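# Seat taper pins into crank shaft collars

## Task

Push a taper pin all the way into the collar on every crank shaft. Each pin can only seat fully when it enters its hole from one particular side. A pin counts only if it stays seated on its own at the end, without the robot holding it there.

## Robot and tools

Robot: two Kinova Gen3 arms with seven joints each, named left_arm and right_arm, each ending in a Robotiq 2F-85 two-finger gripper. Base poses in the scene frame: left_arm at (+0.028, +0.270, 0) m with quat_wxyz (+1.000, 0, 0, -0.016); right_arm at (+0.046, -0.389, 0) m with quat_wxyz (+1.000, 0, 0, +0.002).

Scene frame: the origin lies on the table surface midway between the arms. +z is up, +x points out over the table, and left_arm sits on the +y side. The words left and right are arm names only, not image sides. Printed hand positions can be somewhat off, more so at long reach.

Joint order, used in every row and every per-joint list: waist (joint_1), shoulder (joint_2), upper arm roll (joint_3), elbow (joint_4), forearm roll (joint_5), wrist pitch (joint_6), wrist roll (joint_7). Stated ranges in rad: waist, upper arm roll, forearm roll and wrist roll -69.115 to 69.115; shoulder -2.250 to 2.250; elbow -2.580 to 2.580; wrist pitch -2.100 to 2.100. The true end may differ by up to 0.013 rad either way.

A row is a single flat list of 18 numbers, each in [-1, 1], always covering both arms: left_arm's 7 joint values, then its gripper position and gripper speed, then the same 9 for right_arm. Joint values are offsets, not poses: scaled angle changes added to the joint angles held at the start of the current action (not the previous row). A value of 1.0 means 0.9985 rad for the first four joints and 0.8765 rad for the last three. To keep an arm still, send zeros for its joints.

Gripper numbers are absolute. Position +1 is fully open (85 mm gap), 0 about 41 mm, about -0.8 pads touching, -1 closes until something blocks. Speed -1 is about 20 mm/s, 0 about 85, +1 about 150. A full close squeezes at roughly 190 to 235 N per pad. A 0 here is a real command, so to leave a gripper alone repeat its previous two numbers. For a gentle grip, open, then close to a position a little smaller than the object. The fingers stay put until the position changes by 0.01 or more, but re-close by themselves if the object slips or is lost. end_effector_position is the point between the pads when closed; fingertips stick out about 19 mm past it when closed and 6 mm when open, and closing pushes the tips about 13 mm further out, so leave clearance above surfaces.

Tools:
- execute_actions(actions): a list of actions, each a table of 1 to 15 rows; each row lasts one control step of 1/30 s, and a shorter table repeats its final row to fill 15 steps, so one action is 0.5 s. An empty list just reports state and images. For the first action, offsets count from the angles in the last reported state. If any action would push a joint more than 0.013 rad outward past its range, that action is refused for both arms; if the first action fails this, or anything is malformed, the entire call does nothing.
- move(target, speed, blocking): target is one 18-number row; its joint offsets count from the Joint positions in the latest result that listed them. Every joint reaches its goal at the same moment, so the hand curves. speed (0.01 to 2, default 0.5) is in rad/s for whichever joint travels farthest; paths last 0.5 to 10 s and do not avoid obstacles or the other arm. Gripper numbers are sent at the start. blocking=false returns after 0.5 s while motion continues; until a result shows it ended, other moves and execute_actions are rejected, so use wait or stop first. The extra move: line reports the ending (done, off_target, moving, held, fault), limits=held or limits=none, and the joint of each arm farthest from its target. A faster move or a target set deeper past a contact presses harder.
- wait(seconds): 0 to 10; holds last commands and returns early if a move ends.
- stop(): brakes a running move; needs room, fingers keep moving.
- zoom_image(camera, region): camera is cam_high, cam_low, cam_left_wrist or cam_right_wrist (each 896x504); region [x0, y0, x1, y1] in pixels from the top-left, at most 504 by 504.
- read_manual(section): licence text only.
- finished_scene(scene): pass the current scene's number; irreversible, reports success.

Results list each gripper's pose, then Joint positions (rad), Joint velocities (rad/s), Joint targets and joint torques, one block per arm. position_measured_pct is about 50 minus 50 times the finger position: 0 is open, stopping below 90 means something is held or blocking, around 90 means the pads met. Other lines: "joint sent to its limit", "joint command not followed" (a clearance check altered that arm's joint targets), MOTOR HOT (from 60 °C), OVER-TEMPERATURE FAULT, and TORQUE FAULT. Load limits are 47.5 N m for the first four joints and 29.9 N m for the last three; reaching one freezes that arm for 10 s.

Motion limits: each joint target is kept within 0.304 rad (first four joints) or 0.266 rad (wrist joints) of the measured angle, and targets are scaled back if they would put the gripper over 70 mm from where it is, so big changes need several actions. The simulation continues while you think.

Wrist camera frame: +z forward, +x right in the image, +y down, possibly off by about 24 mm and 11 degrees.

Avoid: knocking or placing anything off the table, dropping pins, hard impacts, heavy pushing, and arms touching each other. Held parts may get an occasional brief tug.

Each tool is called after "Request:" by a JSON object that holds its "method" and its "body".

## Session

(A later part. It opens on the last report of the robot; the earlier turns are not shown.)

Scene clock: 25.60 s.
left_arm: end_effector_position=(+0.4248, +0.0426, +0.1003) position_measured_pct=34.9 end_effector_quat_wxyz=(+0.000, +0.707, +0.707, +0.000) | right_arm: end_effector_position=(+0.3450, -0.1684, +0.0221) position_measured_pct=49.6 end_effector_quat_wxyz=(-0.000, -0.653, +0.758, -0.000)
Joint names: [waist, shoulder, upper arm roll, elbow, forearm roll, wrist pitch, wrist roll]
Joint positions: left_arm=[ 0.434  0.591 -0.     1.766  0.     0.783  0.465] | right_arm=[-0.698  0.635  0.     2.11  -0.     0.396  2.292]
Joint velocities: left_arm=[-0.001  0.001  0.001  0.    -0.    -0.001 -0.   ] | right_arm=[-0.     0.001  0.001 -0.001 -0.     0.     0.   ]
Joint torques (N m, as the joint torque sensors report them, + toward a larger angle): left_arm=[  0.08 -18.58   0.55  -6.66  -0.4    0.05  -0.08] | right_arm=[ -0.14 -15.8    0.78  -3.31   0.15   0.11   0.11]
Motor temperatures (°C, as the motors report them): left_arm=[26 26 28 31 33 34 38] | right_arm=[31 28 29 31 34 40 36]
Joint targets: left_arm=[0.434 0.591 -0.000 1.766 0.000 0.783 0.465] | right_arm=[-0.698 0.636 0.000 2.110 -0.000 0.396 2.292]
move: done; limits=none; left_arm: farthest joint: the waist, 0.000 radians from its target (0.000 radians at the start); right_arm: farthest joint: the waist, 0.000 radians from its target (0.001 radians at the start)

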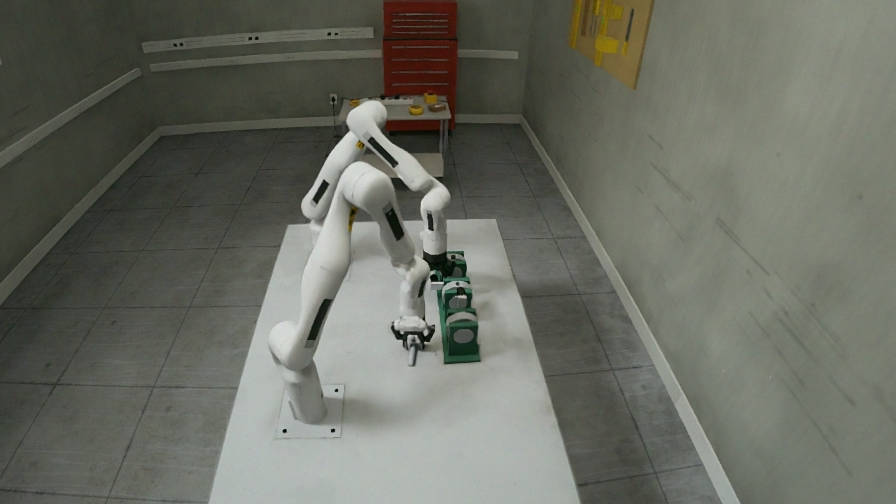

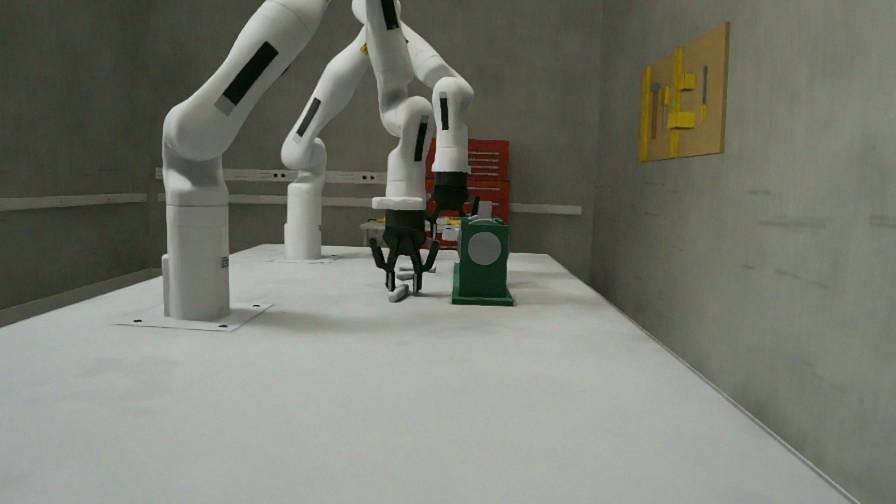

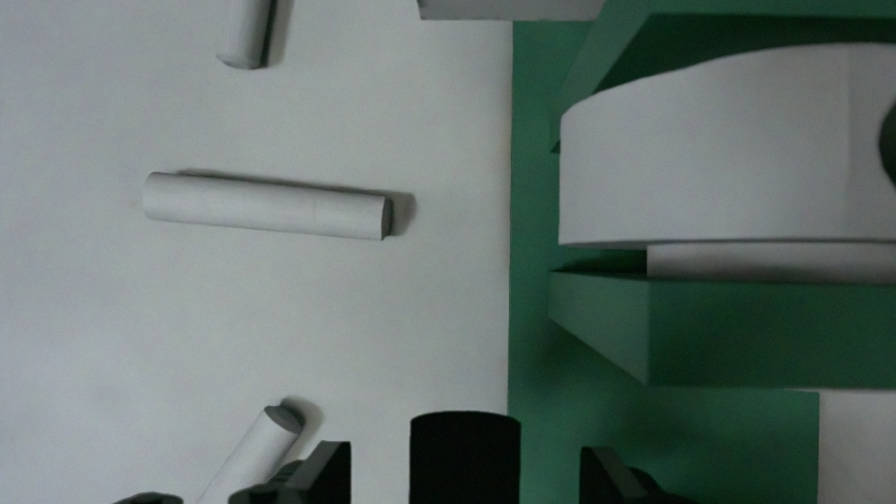

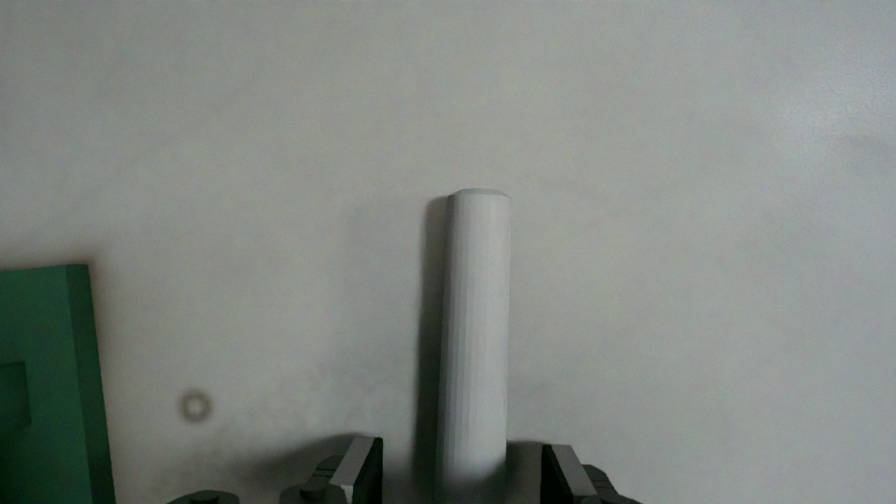

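Request:
{"method": "execute_actions", "body": {"actions": [[[0,0,0,0,0,0,0,-0.38,0,0,0,0,0,0,0,0,-1,-0.2]]]}}

Request:
{"method": "move", "body": {"target": [-0.01,-0.042,0,-0.071,0,0.129,-0.011,-0.38,0,0.045,-0.201,0,-0.094,0,0.337,0.112,-1,0], "speed": 0.45}}

Request:
{"method": "move", "body": {"target": [-0.024,0.006,0,-0.12,0,0.128,-0.027,-0.38,0,0,0,0,0,0,0,0.95,-1,0], "speed": 1.1}}

Request:
{"method": "move", "body": {"target": [-0.029,0.053,0,-0.138,0,0.094,-0.033,-0.38,0,0,0,0,0,0,0,0.95,-1,0], "speed": 1.1}}

Scene clock: 26.90 s.
left_arm: end_effector_position=(+0.4246, +0.0426, +0.1003) position_measured_pct=67.5 end_effector_quat_wxyz=(+0.000, +0.707, +0.707, +0.000) | right_arm: end_effector_position=(+0.3448, -0.1683, +0.0225) position_measured_pct=76.6 end_effector_quat_wxyz=(+0.000, -0.653, +0.758, +0.000)
Joint names: [waist, shoulder, upper arm roll, elbow, forearm roll, wrist pitch, wrist roll]
Joint positions: left_arm=[ 0.434  0.591 -0.     1.766  0.     0.784  0.465] | right_arm=[-0.698  0.634  0.     2.111 -0.     0.397  2.292]
Joint velocities: left_arm=[ 0.    -0.     0.001  0.001 -0.    -0.001  0.   ] | right_arm=[-0.    -0.002 -0.     0.     0.    -0.002  0.   ]
Joint torques (N m, as the joint torque sensors report them, + toward a larger angle): left_arm=[ -0.28 -18.53  -0.41  -6.7   -0.12  -0.23  -0.17] | right_arm=[ -0.04 -15.2    0.53  -3.49   0.33  -0.32  -0.22]
Motor temperatures (°C, as the motors report them): left_arm=[26 26 28 31 33 34 38] | right_arm=[31 28 29 31 34 40 36]
Joint targets: left_arm=[0.434 0.591 -0.000 1.766 0.000 0.783 0.465] | right_arm=[-0.698 0.635 0.000 2.110 -0.000 0.396 2.292]

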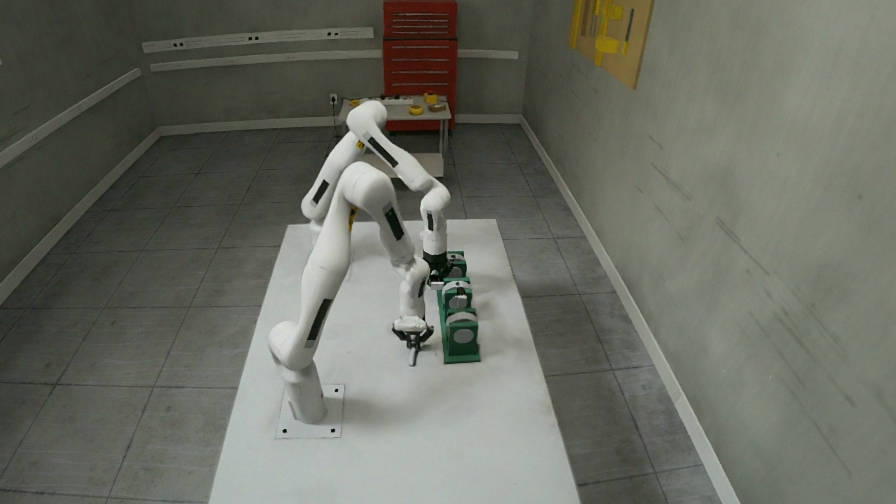

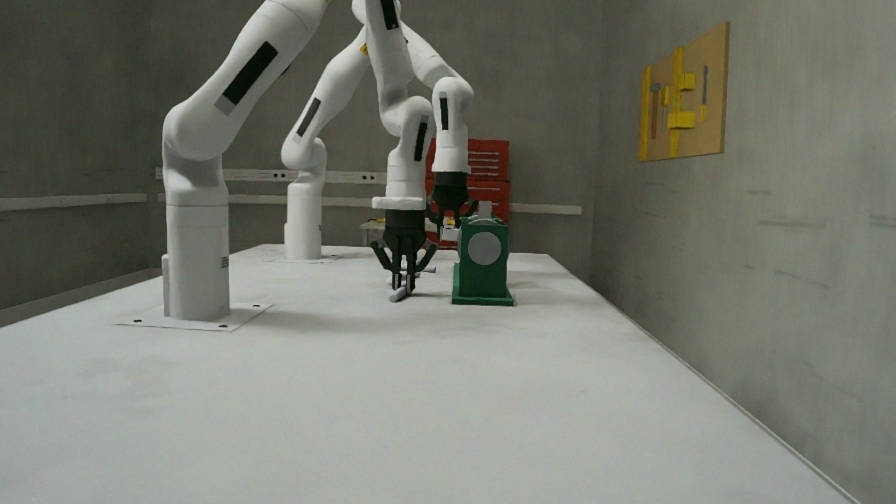

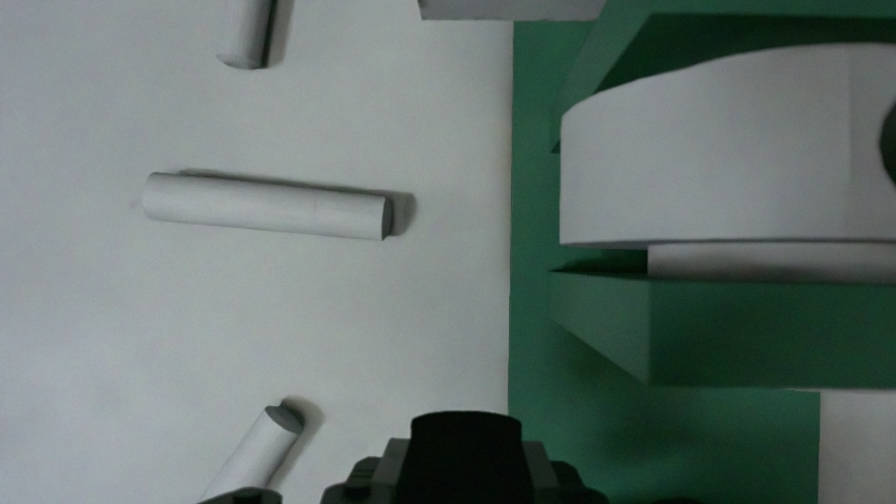

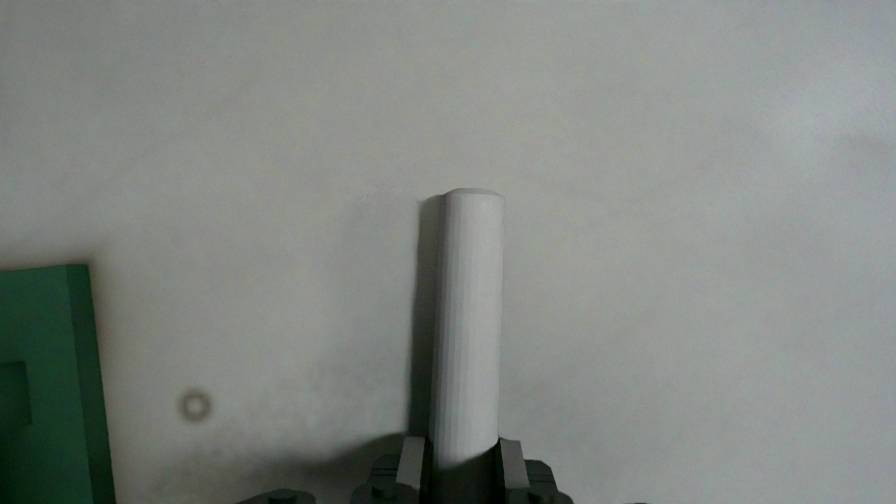

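Scene clock: 28.03 s.
left_arm: end_effector_position=(+0.4345, +0.0426, +0.1348) position_measured_pct=67.5 end_effector_quat_wxyz=(-0.001, +0.707, +0.707, -0.000) | right_arm: end_effector_position=(+0.3592, -0.1782, +0.1131) position_measured_pct=77.0 end_effector_quat_wxyz=(-0.000, -0.673, +0.740, +0.000)
Joint names: [waist, shoulder, upper arm roll, elbow, forearm roll, wrist pitch, wrist roll]
Joint positions: left_arm=[ 0.424  0.552 -0.     1.695  0.     0.895  0.456] | right_arm=[-0.654  0.434  0.     2.017 -0.     0.692  2.39 ]
Joint velocities: left_arm=[ 0.001 -0.     0.001 -0.     0.    -0.    -0.   ] | right_arm=[ 0.001 -0.004 -0.    -0.001  0.    -0.001 -0.   ]
Joint torques (N m, as the joint torque sensors report them, + toward a larger angle): left_arm=[ -0.14 -20.43   0.18  -7.93  -0.05   0.62   0.09] | right_arm=[ -0.26 -15.31   0.74  -5.6    0.14   0.14  -0.08]
Motor temperatures (°C, as the motors report them): left_arm=[26 26 28 31 33 34 38] | right_arm=[31 28 29 31 34 40 36]
Joint targets: left_arm=[0.424 0.549 -0.000 1.695 0.000 0.897 0.456] | right_arm=[-0.654 0.434 0.000 2.017 -0.000 0.692 2.390]
move: done; limits=none; left_arm: farthest joint: the shoulder, 0.003 radians from its target (0.042 radians at the start); right_arm: farthest joint: the waist, 0.001 radians from its target (0.045 radians at the start)

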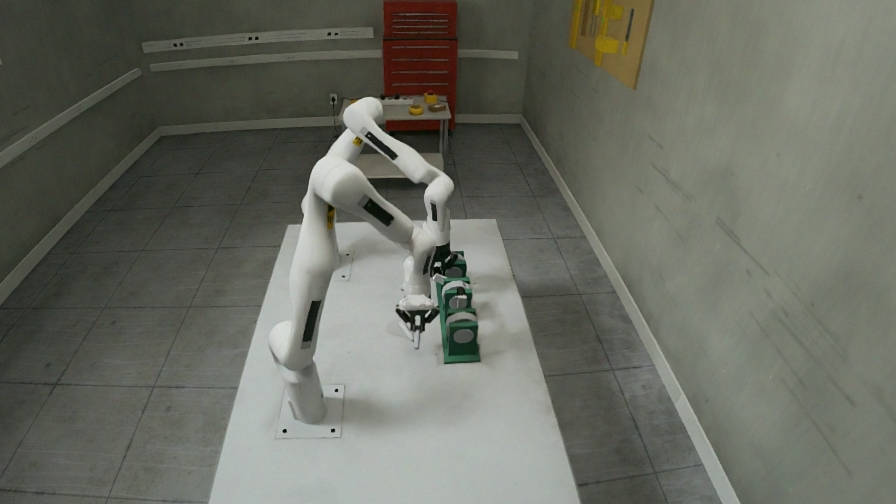

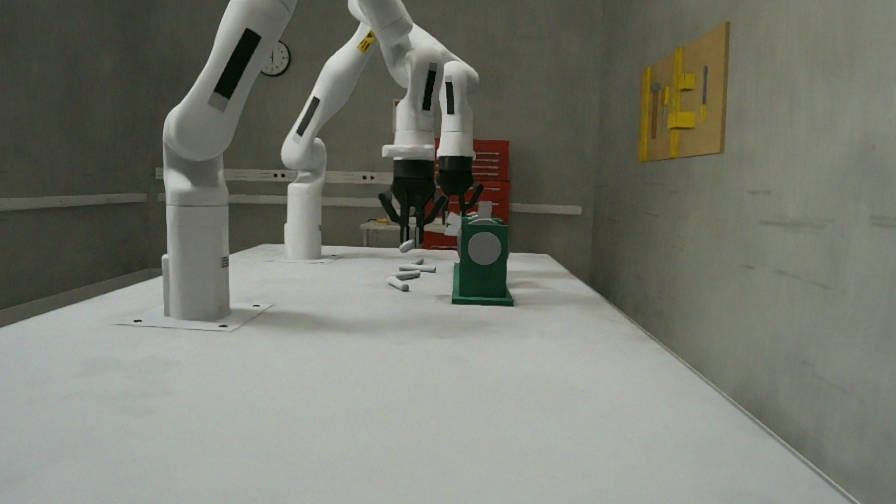

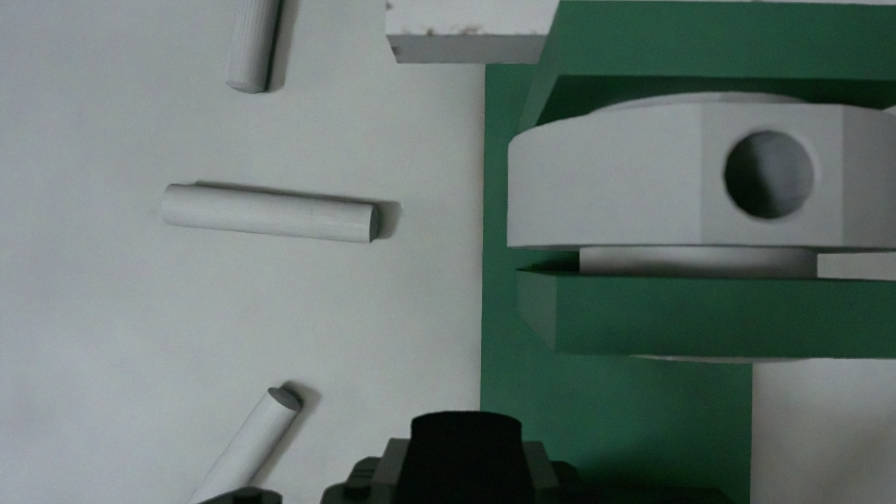

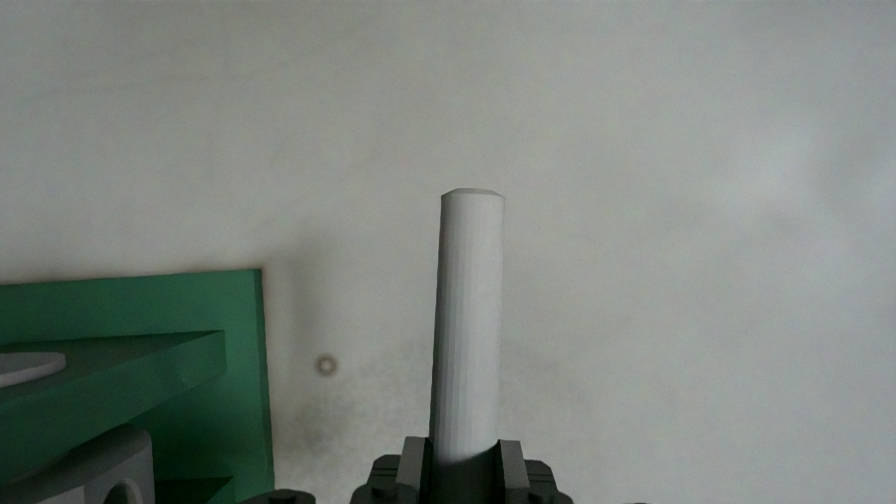

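Scene clock: 29.30 s.
left_arm: end_effector_position=(+0.4599, +0.0426, +0.1599) position_measured_pct=67.5 end_effector_quat_wxyz=(-0.002, +0.708, +0.707, -0.001) | right_arm: end_effector_position=(+0.3592, -0.1782, +0.1131) position_measured_pct=77.0 end_effector_quat_wxyz=(+0.000, +0.914, -0.405, -0.000)
Joint names: [waist, shoulder, upper arm roll, elbow, forearm roll, wrist pitch, wrist roll]
Joint positions: left_arm=[0.401 0.563 0.    1.577 0.001 1.006 0.432] | right_arm=[-0.654  0.434  0.     2.017 -0.     0.692  3.223]
Joint velocities: left_arm=[-0.002  0.    -0.001  0.    -0.    -0.001  0.   ] | right_arm=[ 0.     0.001 -0.     0.001 -0.     0.     0.   ]
Joint torques (N m, as the joint torque sensors report them, + toward a larger angle): left_arm=[ -0.6  -23.37  -0.48  -9.3   -0.49   0.65  -0.02] | right_arm=[ -0.1  -15.51  -0.03  -5.71   0.2   -0.05   0.07]
Motor temperatures (°C, as the motors report them): left_arm=[26 27 28 31 33 34 38] | right_arm=[31 28 29 31 34 40 36]
Joint targets: left_arm=[0.400 0.558 -0.000 1.576 0.000 1.007 0.432] | right_arm=[-0.654 0.434 0.000 2.017 -0.000 0.692 3.223]
move: done; limits=none; left_arm: farthest joint: the shoulder, 0.005 radians from its target (0.006 radians at the start); right_arm: farthest joint: the waist, 0.000 radians from its target (0.000 radians at the start)

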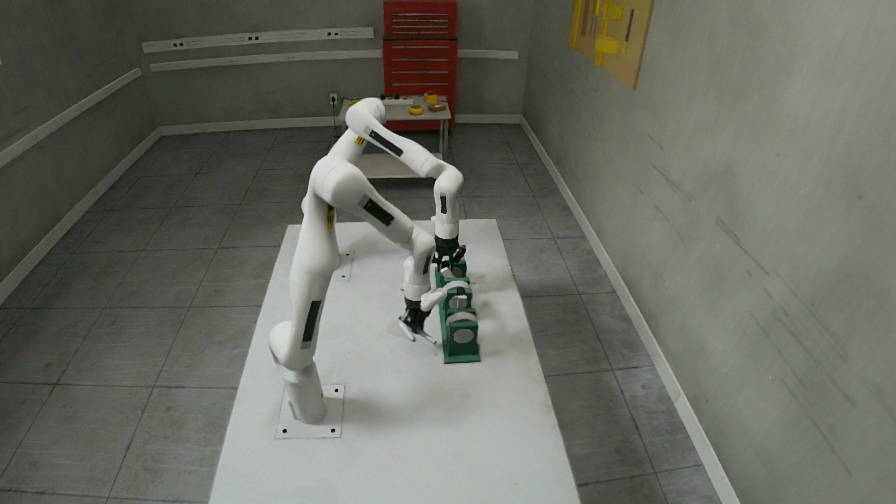

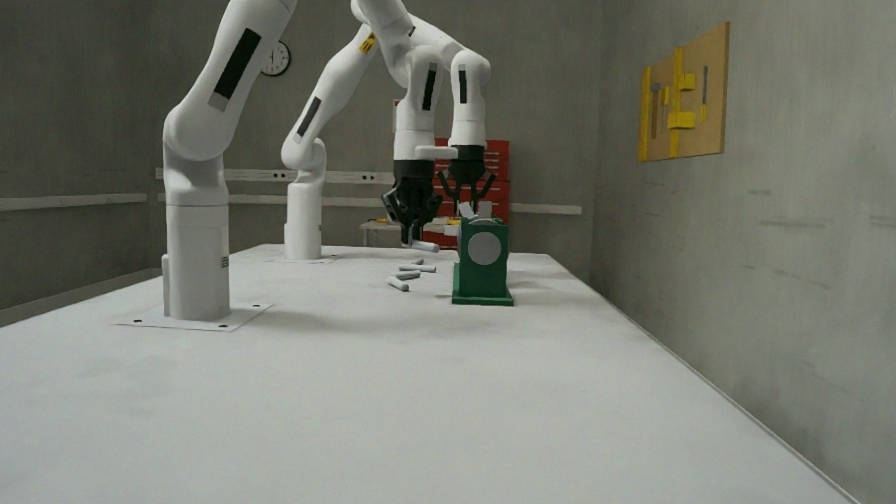

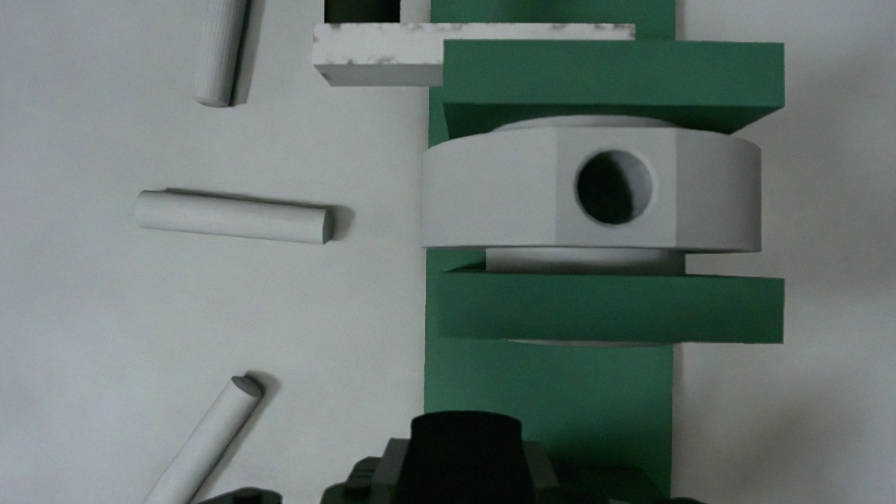

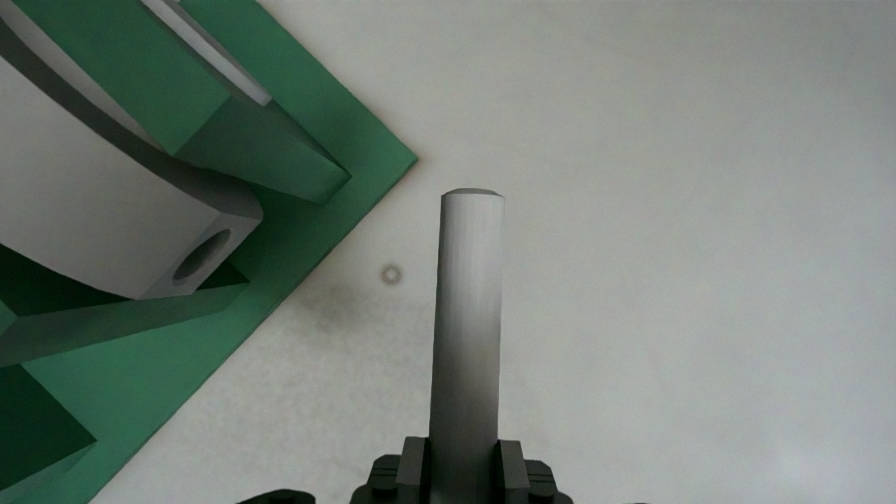

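Scene clock: 30.57 s.
left_arm: end_effector_position=(+0.4945, +0.0425, +0.1690) position_measured_pct=67.5 end_effector_quat_wxyz=(-0.003, +0.708, +0.706, -0.002) | right_arm: end_effector_position=(+0.3592, -0.1782, +0.1131) position_measured_pct=77.0 end_effector_quat_wxyz=(+0.000, +1.000, -0.000, -0.000)
Joint names: [waist, shoulder, upper arm roll, elbow, forearm roll, wrist pitch, wrist roll]
Joint positions: left_arm=[0.372 0.617 0.001 1.442 0.001 1.09  0.403] | right_arm=[-0.654  0.434  0.     2.017 -0.     0.692  4.055]
Joint velocities: left_arm=[-0. -0. -0. -0.  0. -0. -0.] | right_arm=[-0.     0.002 -0.     0.001  0.     0.    -0.   ]
Joint torques (N m, as the joint torque sensors report them, + toward a larger angle): left_arm=[ -0.35 -21.79  -0.35 -10.22  -0.3   -0.65  -0.23] | right_arm=[ -0.27 -15.75   0.55  -5.63   0.07   0.21  -0.13]
Motor temperatures (°C, as the motors report them): left_arm=[26 27 28 31 33 34 38] | right_arm=[31 28 29 31 34 40 36]
Joint targets: left_arm=[0.372 0.616 0.000 1.440 0.001 1.089 0.403] | right_arm=[-0.654 0.434 0.000 2.017 -0.000 0.692 4.055]
move: done; limits=none; left_arm: farthest joint: the elbow, 0.003 radians from its target (0.138 radians at the start); right_arm: farthest joint: the waist, 0.000 radians from its target (0.000 radians at the start)

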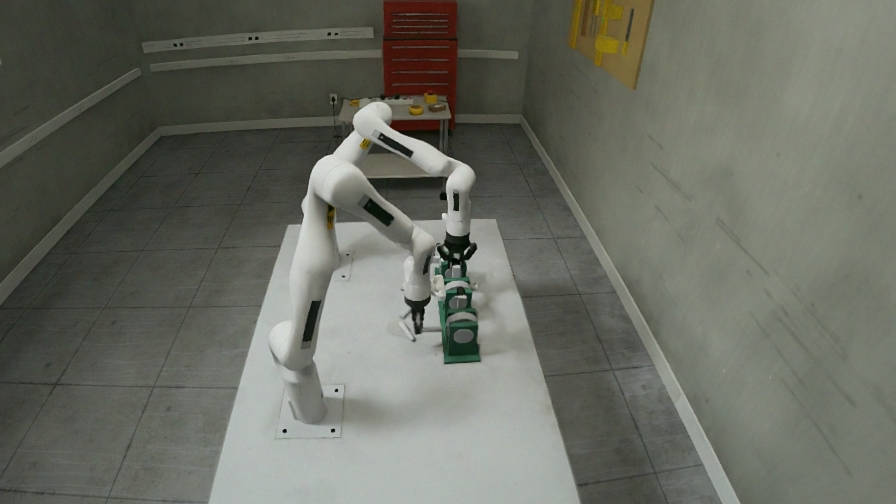

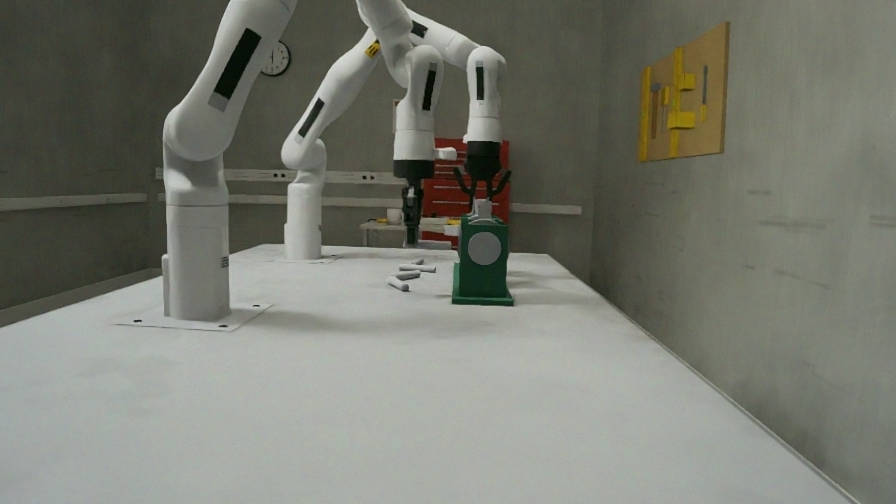

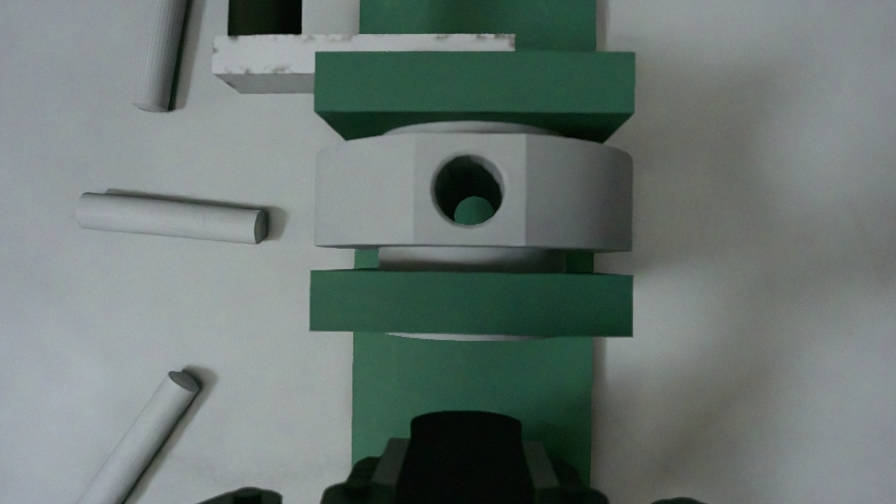

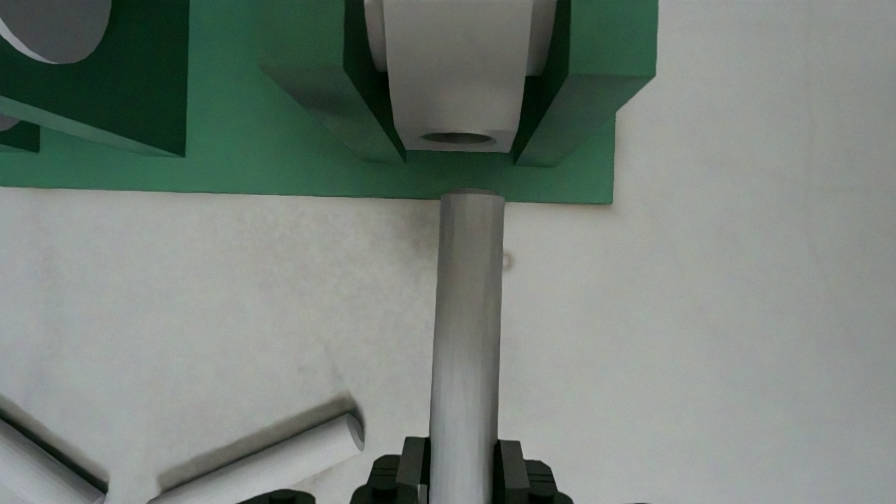

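Request:
{"method": "zoom_image", "body": {"camera": "cam_low", "region": [390, 190, 520, 290]}}

Region (390, 190, 520, 290) of cam_low's 896x504 image, scaled by 3.877, with more detail than that image has; it fills the top 388 rows of this view, and the rest is white.

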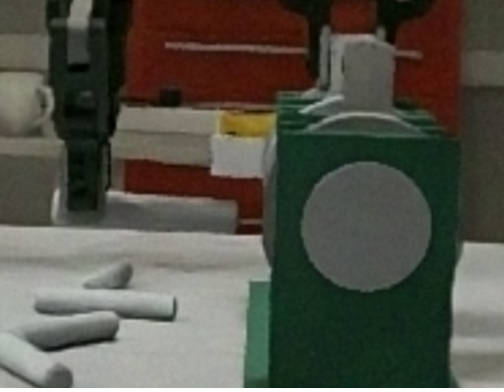

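Request:
{"method": "move", "body": {"target": [-0.002,-0.001,0,-0.006,0,-0.008,0,-0.38,0,0.0075,0.0165,0,-0.032,0,0.016,0.014,-1,0], "speed": 0.1}}

Scene clock: 32.20 s.
left_arm: end_effector_position=(+0.4976, +0.0424, +0.1691) position_measured_pct=67.5 end_effector_quat_wxyz=(-0.000, +0.707, +0.707, -0.001) | right_arm: end_effector_position=(+0.3715, -0.1745, +0.1129) position_measured_pct=77.0 end_effector_quat_wxyz=(-0.001, +1.000, +0.001, +0.002)
Joint names: [waist, shoulder, upper arm roll, elbow, forearm roll, wrist pitch, wrist roll]
Joint positions: left_arm=[0.37  0.619 0.    1.439 0.001 1.085 0.403] | right_arm=[-0.645  0.452  0.002  1.983  0.001  0.703  4.068]
Joint velocities: left_arm=[-0.    -0.     0.001 -0.001  0.     0.001  0.   ] | right_arm=[ 0.002  0.004  0.001 -0.002 -0.     0.001 -0.   ]
Joint torques (N m, as the joint torque sensors report them, + toward a larger angle): left_arm=[ -0.07 -22.77  -0.44 -10.8   -0.08  -1.    -0.09] | right_arm=[ -1.78 -18.03  -1.11  -4.91  -0.57   1.6   -0.02]
Motor temperatures (°C, as the motors report them): left_arm=[26 27 28 31 33 34 38] | right_arm=[31 28 29 31 34 40 36]
Joint targets: left_arm=[0.370 0.617 0.001 1.436 0.001 1.083 0.403] | right_arm=[-0.646 0.450 0.000 1.985 -0.000 0.706 4.068]
move: done; limits=none; left_arm: farthest joint: the shoulder, 0.003 radians from its target (0.002 radians at the start); right_arm: farthest joint: the wrist pitch, 0.003 radians from its target (0.014 radians at the start)

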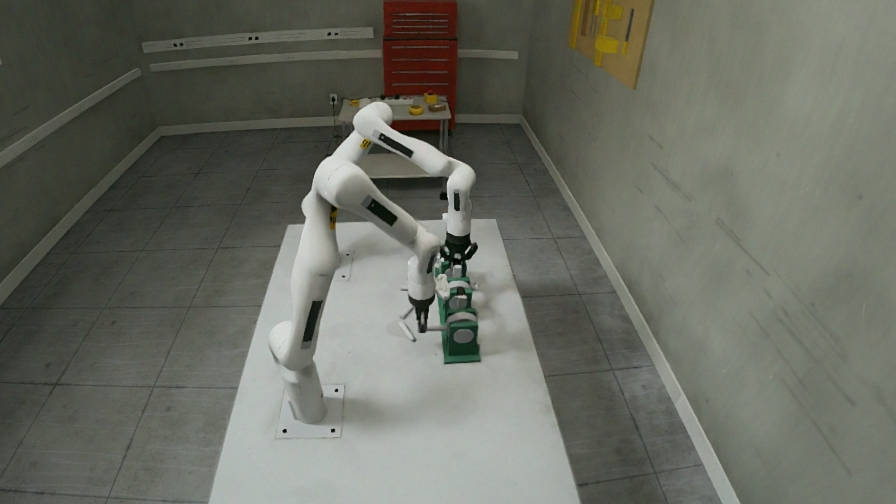

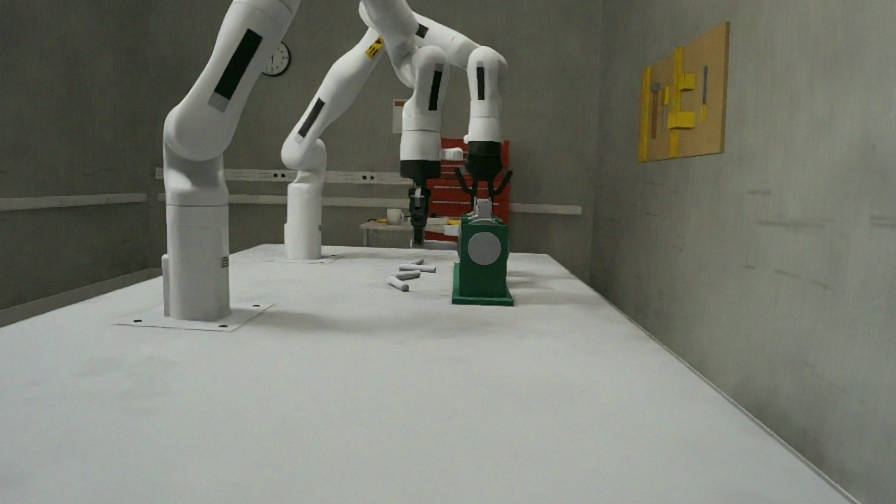

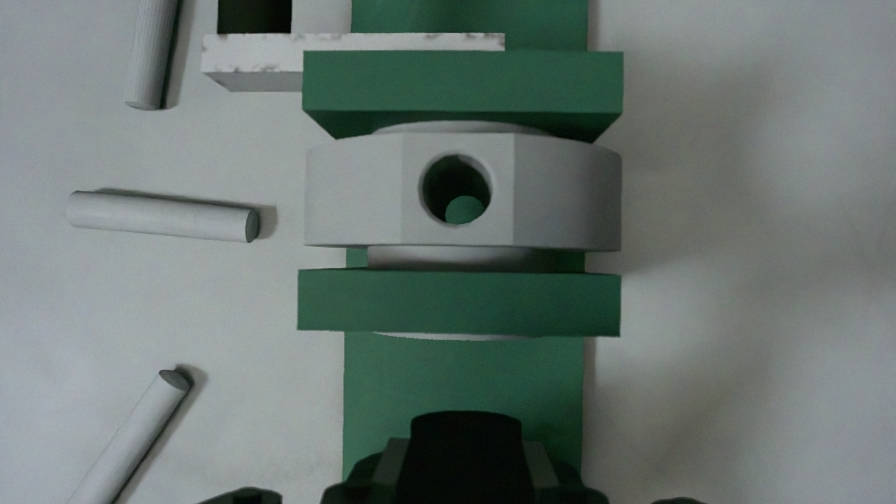

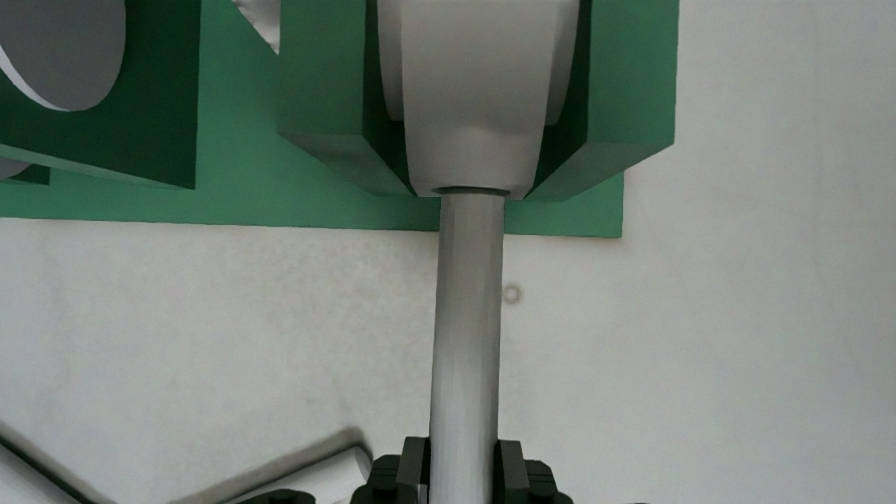

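Request:
{"method": "move", "body": {"target": [0,0,0,0,0,0,0,0.3,0,0.029,0.0293,-0.002,-0.056,-0.001,0.0347,0.034,-1,0], "speed": 0.08}}

Scene clock: 33.60 s.
left_arm: end_effector_position=(+0.4976, +0.0424, +0.1691) position_measured_pct=34.9 end_effector_quat_wxyz=(-0.000, +0.707, +0.707, -0.001) | right_arm: end_effector_position=(+0.3886, -0.1741, +0.1119) position_measured_pct=77.0 end_effector_quat_wxyz=(+0.001, +1.000, +0.003, -0.002)
Joint names: [waist, shoulder, upper arm roll, elbow, forearm roll, wrist pitch, wrist roll]
Joint positions: left_arm=[0.37  0.619 0.    1.439 0.001 1.085 0.403] | right_arm=[-0.616  0.483 -0.001  1.928 -0.     0.734  4.098]
Joint velocities: left_arm=[-0.001  0.001 -0.001  0.    -0.     0.001  0.   ] | right_arm=[ 0.002  0.004 -0.001 -0.001  0.    -0.002  0.   ]
Joint torques (N m, as the joint torque sensors report them, + toward a larger angle): left_arm=[ -0.34 -20.4   -0.04  -8.57   0.04  -0.25  -0.06] | right_arm=[  0.13 -18.08   1.19  -7.14   0.16  -0.21  -0.07]
Motor temperatures (°C, as the motors report them): left_arm=[26 27 28 31 33 34 38] | right_arm=[31 28 29 31 34 40 36]
Joint targets: left_arm=[0.370 0.619 0.000 1.439 0.001 1.085 0.403] | right_arm=[-0.616 0.481 -0.000 1.927 0.000 0.733 4.097]
move: done; limits=none; left_arm: farthest joint: the waist, 0.000 radians from its target (0.000 radians at the start); right_arm: farthest joint: the shoulder, 0.002 radians from its target (0.031 radians at the start)

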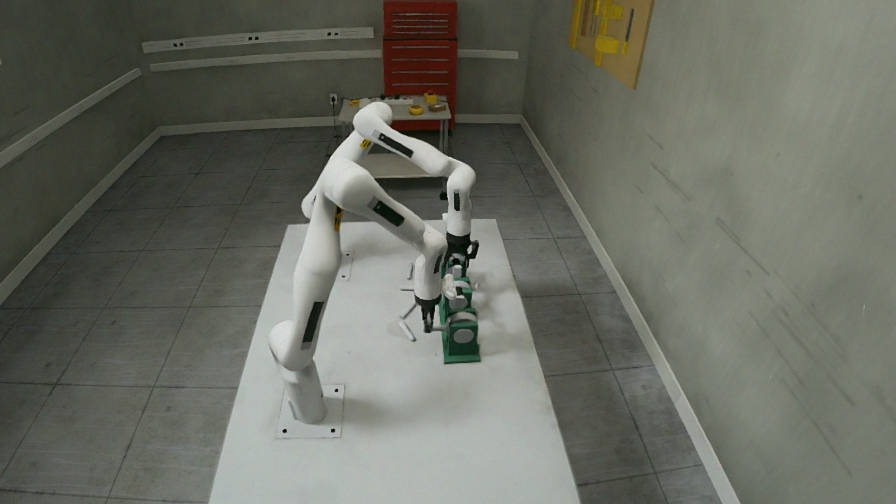

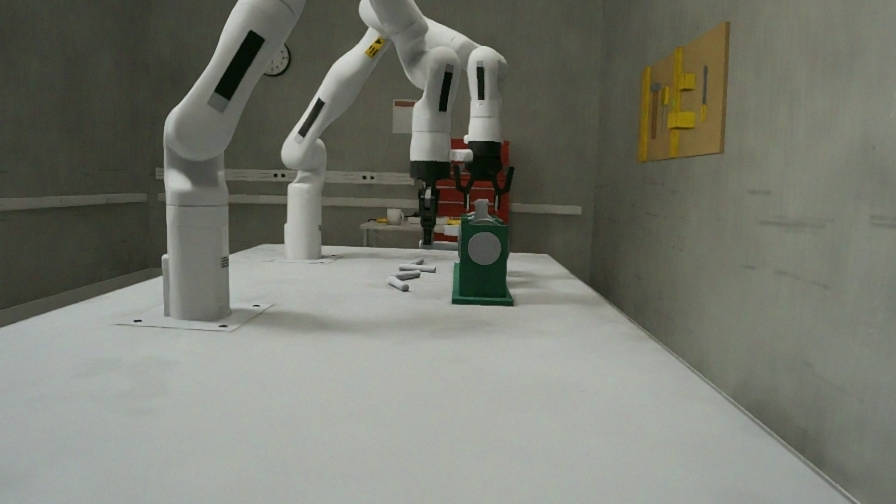

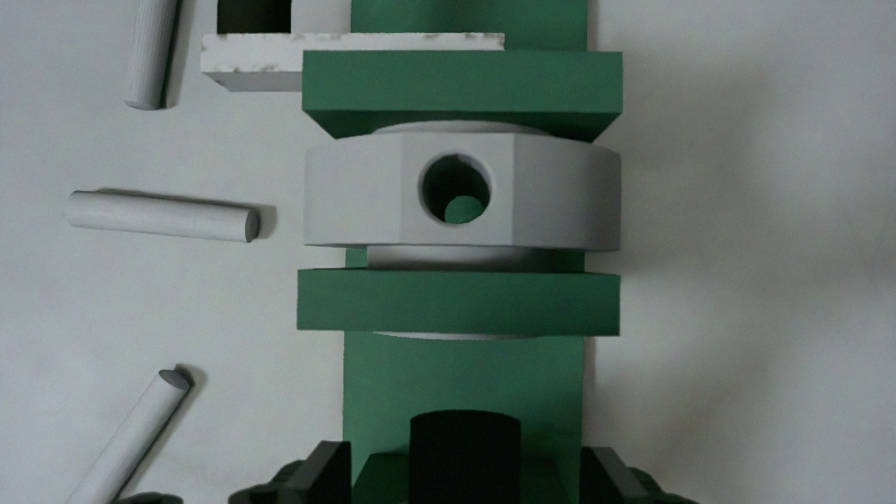

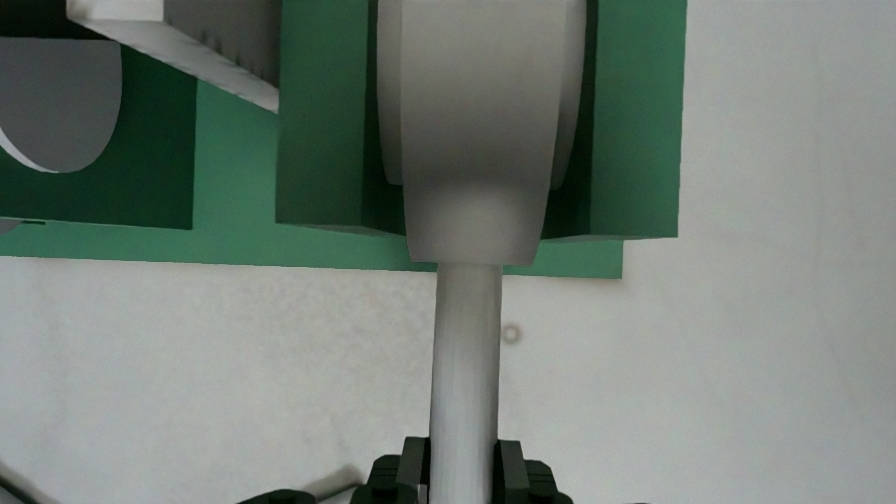

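Request:
{"method": "move", "body": {"target": [0,-0.08,0,-0.04,0,0.135,0,0.3,0,0.0498,0.0589,0.001,-0.111,0,0.0555,0.057,-1,0], "speed": 0.12}}

Scene clock: 35.30 s.
left_arm: end_effector_position=(+0.4865, +0.0472, +0.2216) position_measured_pct=34.9 end_effector_quat_wxyz=(+0.000, +0.707, +0.707, -0.000) | right_arm: end_effector_position=(+0.4257, -0.1739, +0.1109) position_measured_pct=77.0 end_effector_quat_wxyz=(+0.001, +1.000, +0.003, -0.003)
Joint names: [waist, shoulder, upper arm roll, elbow, forearm roll, wrist pitch, wrist roll]
Joint positions: left_arm=[0.37  0.539 0.    1.399 0.001 1.203 0.403] | right_arm=[-0.568  0.541 -0.     1.821 -0.001  0.786  4.147]
Joint velocities: left_arm=[ 0.    -0.002 -0.     0.    -0.    -0.    -0.   ] | right_arm=[ 0.002  0.002 -0.002 -0.003 -0.     0.002  0.   ]
Joint torques (N m, as the joint torque sensors report them, + toward a larger angle): left_arm=[ -0.47 -19.51  -0.24  -8.59   0.1   -0.23  -0.24] | right_arm=[  0.1  -16.12   0.87  -8.09   0.3   -1.29   0.17]
Motor temperatures (°C, as the motors report them): left_arm=[26 27 28 31 33 34 38] | right_arm=[31 28 29 31 34 40 36]
Joint targets: left_arm=[0.370 0.539 0.000 1.399 0.001 1.203 0.403] | right_arm=[-0.567 0.542 0.000 1.818 -0.000 0.783 4.147]
move: done; limits=none; left_arm: farthest joint: the waist, 0.000 radians from its target (0.000 radians at the start); right_arm: farthest joint: the elbow, 0.003 radians from its target (0.111 radians at the start)

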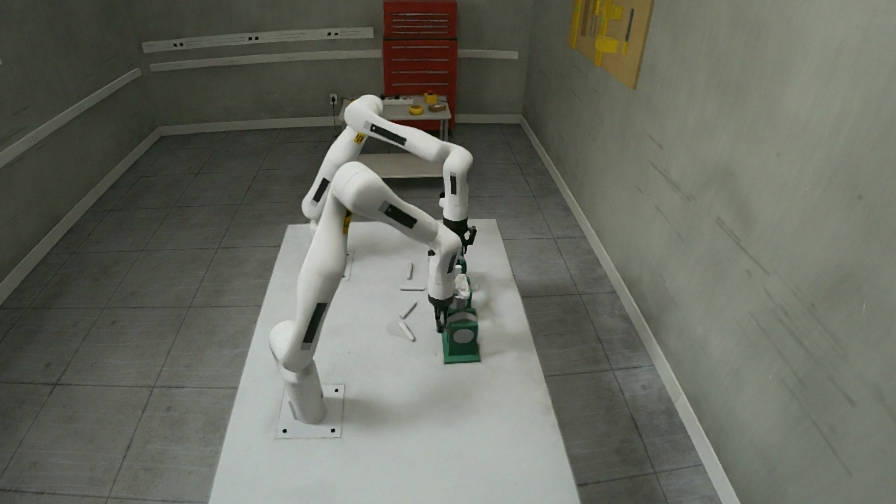

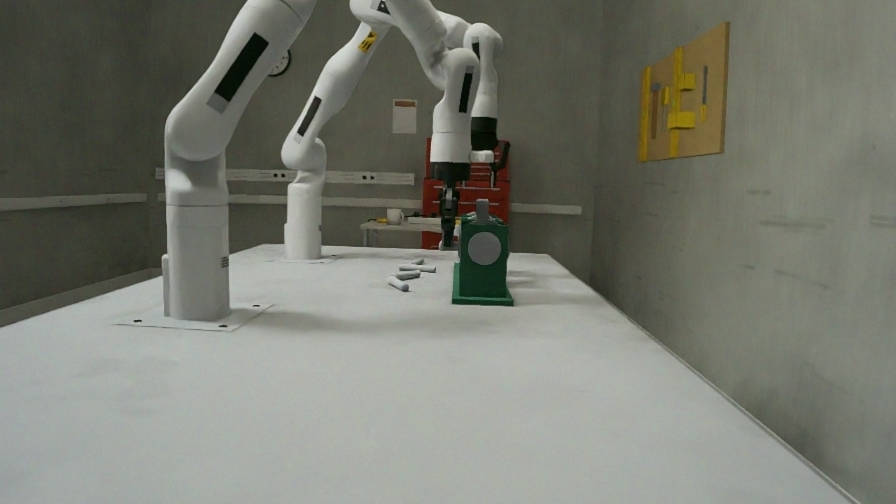

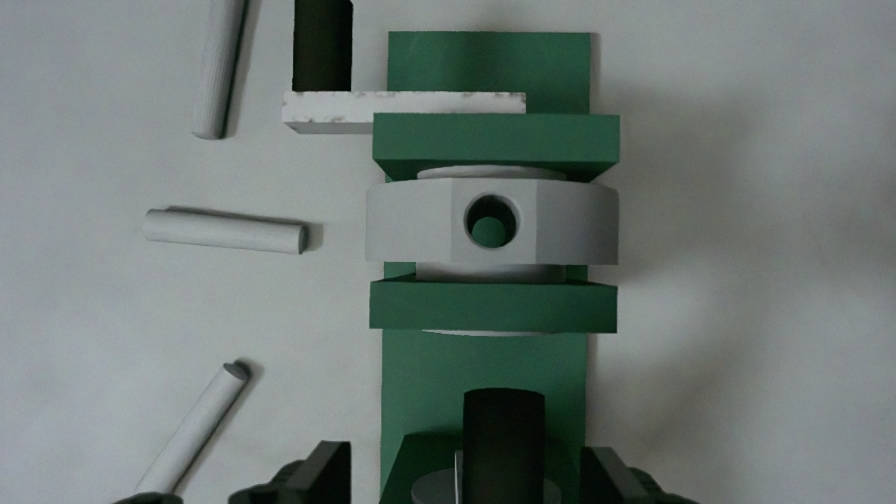

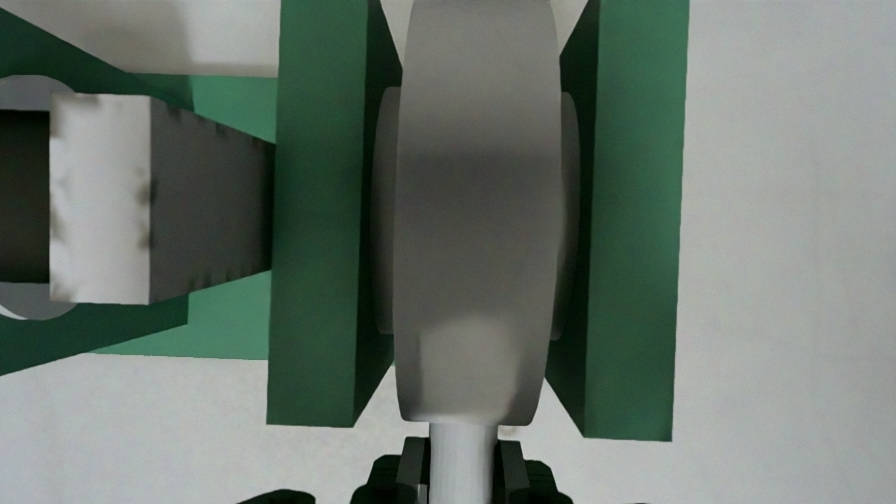

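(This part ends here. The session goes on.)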